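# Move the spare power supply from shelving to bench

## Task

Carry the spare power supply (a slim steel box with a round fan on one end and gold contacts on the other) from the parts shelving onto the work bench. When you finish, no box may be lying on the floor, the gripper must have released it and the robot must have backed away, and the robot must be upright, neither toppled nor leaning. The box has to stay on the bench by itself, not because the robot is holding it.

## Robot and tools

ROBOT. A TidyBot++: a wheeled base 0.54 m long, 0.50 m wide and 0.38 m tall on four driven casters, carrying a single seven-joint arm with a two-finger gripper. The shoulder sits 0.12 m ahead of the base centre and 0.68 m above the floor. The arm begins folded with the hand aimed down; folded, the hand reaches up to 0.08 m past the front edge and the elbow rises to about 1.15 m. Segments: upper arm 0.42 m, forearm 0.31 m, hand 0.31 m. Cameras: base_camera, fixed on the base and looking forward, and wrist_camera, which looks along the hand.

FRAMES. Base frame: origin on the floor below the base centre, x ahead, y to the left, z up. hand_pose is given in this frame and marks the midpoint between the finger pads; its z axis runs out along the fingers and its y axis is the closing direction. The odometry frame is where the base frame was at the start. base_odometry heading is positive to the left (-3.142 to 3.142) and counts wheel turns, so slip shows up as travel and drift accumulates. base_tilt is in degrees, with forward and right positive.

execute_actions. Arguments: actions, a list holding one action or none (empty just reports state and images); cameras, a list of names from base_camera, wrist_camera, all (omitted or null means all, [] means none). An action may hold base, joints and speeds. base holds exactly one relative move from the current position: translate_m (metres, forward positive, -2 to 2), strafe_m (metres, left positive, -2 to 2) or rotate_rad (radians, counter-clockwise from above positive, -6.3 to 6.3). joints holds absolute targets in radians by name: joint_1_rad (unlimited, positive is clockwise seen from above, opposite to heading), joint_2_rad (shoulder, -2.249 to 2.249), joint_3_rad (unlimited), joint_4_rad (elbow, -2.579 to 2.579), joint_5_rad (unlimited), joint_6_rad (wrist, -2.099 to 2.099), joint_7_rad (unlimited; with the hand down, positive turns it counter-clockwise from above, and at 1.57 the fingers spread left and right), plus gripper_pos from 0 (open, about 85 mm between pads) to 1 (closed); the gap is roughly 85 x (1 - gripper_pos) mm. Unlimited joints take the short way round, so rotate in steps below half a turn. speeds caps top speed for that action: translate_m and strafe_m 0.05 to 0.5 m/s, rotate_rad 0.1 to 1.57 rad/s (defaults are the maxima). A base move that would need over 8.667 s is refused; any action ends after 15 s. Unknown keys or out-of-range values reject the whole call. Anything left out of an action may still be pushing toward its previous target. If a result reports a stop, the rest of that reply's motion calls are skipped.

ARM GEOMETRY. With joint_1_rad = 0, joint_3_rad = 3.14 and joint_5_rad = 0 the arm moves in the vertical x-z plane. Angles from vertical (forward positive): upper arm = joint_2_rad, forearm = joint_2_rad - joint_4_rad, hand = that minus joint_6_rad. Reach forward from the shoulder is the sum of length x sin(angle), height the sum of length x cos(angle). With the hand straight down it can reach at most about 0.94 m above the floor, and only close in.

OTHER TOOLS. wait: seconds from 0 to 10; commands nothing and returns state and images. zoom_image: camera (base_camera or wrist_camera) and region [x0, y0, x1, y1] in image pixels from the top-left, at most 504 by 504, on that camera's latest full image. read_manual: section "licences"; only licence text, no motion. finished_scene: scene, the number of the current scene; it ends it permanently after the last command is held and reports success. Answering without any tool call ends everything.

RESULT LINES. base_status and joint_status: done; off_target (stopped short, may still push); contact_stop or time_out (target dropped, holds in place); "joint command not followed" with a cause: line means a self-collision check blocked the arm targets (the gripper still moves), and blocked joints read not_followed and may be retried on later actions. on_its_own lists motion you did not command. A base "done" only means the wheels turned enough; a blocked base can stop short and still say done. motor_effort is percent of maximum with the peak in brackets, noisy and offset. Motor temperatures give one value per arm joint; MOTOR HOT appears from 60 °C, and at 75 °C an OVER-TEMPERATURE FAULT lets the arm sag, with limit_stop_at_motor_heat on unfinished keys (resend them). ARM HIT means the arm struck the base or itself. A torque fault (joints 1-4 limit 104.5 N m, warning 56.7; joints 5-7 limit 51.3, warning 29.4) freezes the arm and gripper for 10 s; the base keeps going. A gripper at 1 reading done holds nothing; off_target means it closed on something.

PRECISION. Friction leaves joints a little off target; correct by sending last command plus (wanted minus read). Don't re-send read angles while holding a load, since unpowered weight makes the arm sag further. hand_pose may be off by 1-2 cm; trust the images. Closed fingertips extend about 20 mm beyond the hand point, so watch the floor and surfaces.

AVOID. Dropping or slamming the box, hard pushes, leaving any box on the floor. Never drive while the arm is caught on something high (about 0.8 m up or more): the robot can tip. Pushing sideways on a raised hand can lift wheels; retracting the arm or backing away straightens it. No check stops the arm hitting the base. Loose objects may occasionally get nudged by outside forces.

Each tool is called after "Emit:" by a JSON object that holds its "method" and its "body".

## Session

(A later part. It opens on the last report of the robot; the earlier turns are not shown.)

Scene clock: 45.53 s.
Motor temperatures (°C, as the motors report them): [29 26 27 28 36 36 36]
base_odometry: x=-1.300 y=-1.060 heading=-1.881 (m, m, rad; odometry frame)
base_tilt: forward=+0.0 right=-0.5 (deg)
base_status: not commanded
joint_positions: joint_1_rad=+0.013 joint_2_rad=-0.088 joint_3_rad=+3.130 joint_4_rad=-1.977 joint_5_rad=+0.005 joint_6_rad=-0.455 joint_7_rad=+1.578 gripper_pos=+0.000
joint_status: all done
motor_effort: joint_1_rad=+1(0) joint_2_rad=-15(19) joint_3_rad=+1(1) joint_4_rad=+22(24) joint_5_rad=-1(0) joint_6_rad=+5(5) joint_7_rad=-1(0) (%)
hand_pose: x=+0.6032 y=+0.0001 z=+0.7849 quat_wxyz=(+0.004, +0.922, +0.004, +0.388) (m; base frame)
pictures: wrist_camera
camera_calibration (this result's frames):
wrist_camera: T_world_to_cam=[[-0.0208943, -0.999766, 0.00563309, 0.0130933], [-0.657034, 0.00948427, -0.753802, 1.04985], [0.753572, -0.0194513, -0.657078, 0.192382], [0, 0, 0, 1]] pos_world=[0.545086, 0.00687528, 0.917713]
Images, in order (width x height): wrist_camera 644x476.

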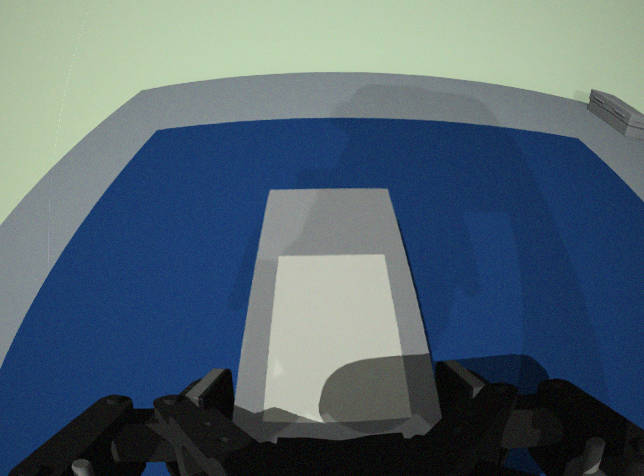

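Emit:
{"method": "execute_actions", "body": {"actions": [{"base":{"translate_m":-0.25},"joints":{"joint_2_rad":-0.5,"joint_6_rad":-0.6}}], "cameras": ["wrist_camera"]}}

Emit:
{"method": "execute_actions", "body": {"actions": [{"base":{"strafe_m":0.9},"joints":{"joint_1_rad":-3.0,"joint_2_rad":-0.7,"joint_4_rad":-1.9}}], "cameras": ["wrist_camera"]}}

Scene clock: 47.47 s.
Motor temperatures (°C, as the motors report them): [29 26 27 28 36 36 36]
base_odometry: x=-1.224 y=-0.822 heading=-1.880 (m, m, rad; odometry frame)
base_tilt: forward=+0.0 right=-0.5 (deg)
base_status: done
joint_positions: joint_1_rad=+0.013 joint_2_rad=-0.505 joint_3_rad=+3.130 joint_4_rad=-1.977 joint_5_rad=+0.005 joint_6_rad=-0.571 joint_7_rad=+1.578 gripper_pos=+0.000
joint_status: all done
motor_effort: joint_1_rad=+0(0) joint_2_rad=-3(17) joint_3_rad=+1(2) joint_4_rad=+24(25) joint_5_rad=-1(2) joint_6_rad=+7(7) joint_7_rad=-1(0) (%)
hand_pose: x=+0.5054 y=+0.0008 z=+0.9391 quat_wxyz=(+0.007, +0.853, +0.004, +0.522) (m; base frame)
pictures: wrist_camera
camera_calibration (this result's frames):
wrist_camera: T_world_to_cam=[[-0.0233492, -0.999719, 0.00407001, 0.0136382], [-0.404166, 0.00571588, -0.914668, 1.12508], [0.914387, -0.0230018, -0.404186, 0.0486077], [0, 0, 0, 1]] pos_world=[0.410594, 0.00832162, 1.04867]
Images, in order (width x height): wrist_camera 644x476.

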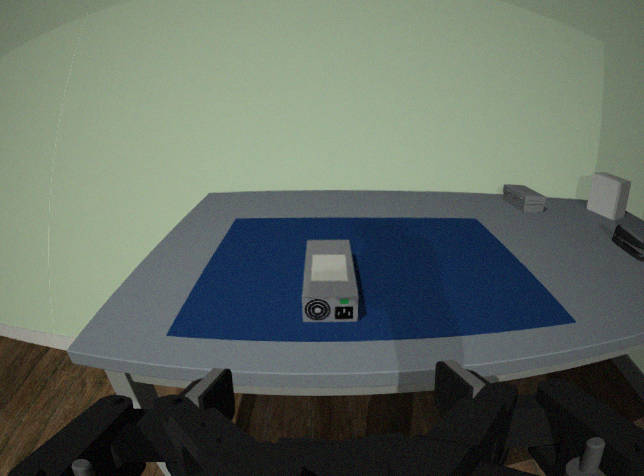

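Scene clock: 51.30 s.
Motor temperatures (°C, as the motors report them): [29 26 27 28 36 36 36]
base_odometry: x=-0.367 y=-1.095 heading=-1.880 (m, m, rad; odometry frame)
base_tilt: forward=+0.0 right=-0.5 (deg)
base_status: done
joint_positions: joint_1_rad=-2.989 joint_2_rad=-0.679 joint_3_rad=+3.131 joint_4_rad=-1.926 joint_5_rad=+0.005 joint_6_rad=-0.572 joint_7_rad=+1.578 gripper_pos=+0.000
joint_status: all done
motor_effort: joint_1_rad=+1(0) joint_2_rad=+3(3) joint_3_rad=+2(3) joint_4_rad=+24(25) joint_5_rad=-1(2) joint_6_rad=+7(7) joint_7_rad=+0(1) (%)
hand_pose: x=-0.2133 y=+0.0452 z=+1.0332 quat_wxyz=(-0.612, +0.051, +0.787, +0.051) (m; base frame)
pictures: wrist_camera
camera_calibration (this result's frames):
wrist_camera: T_world_to_cam=[[0.162986, 0.986628, 0.00104271, -0.0060657], [0.186882, -0.0298341, -0.981929, 1.11758], [-0.968768, 0.160235, -0.189245, 0.112846], [0, 0, 0, 1]] pos_world=[-0.0985452, 0.0212447, 1.11875]
Images, in order (width x height): wrist_camera 644x476.

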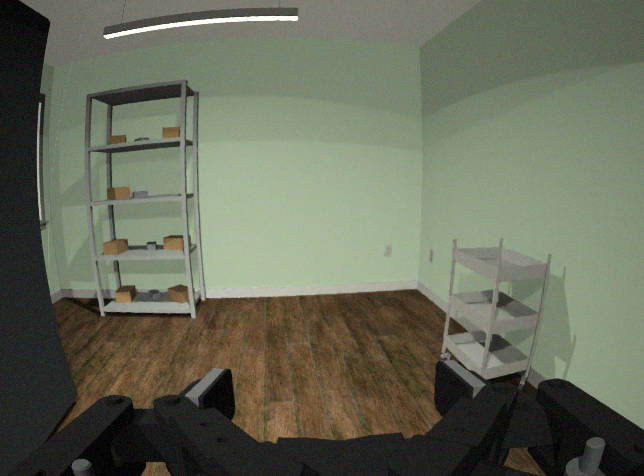

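Emit:
{"method": "finished_scene", "body": {"scene": 2}}

The scene is finished: the task was done.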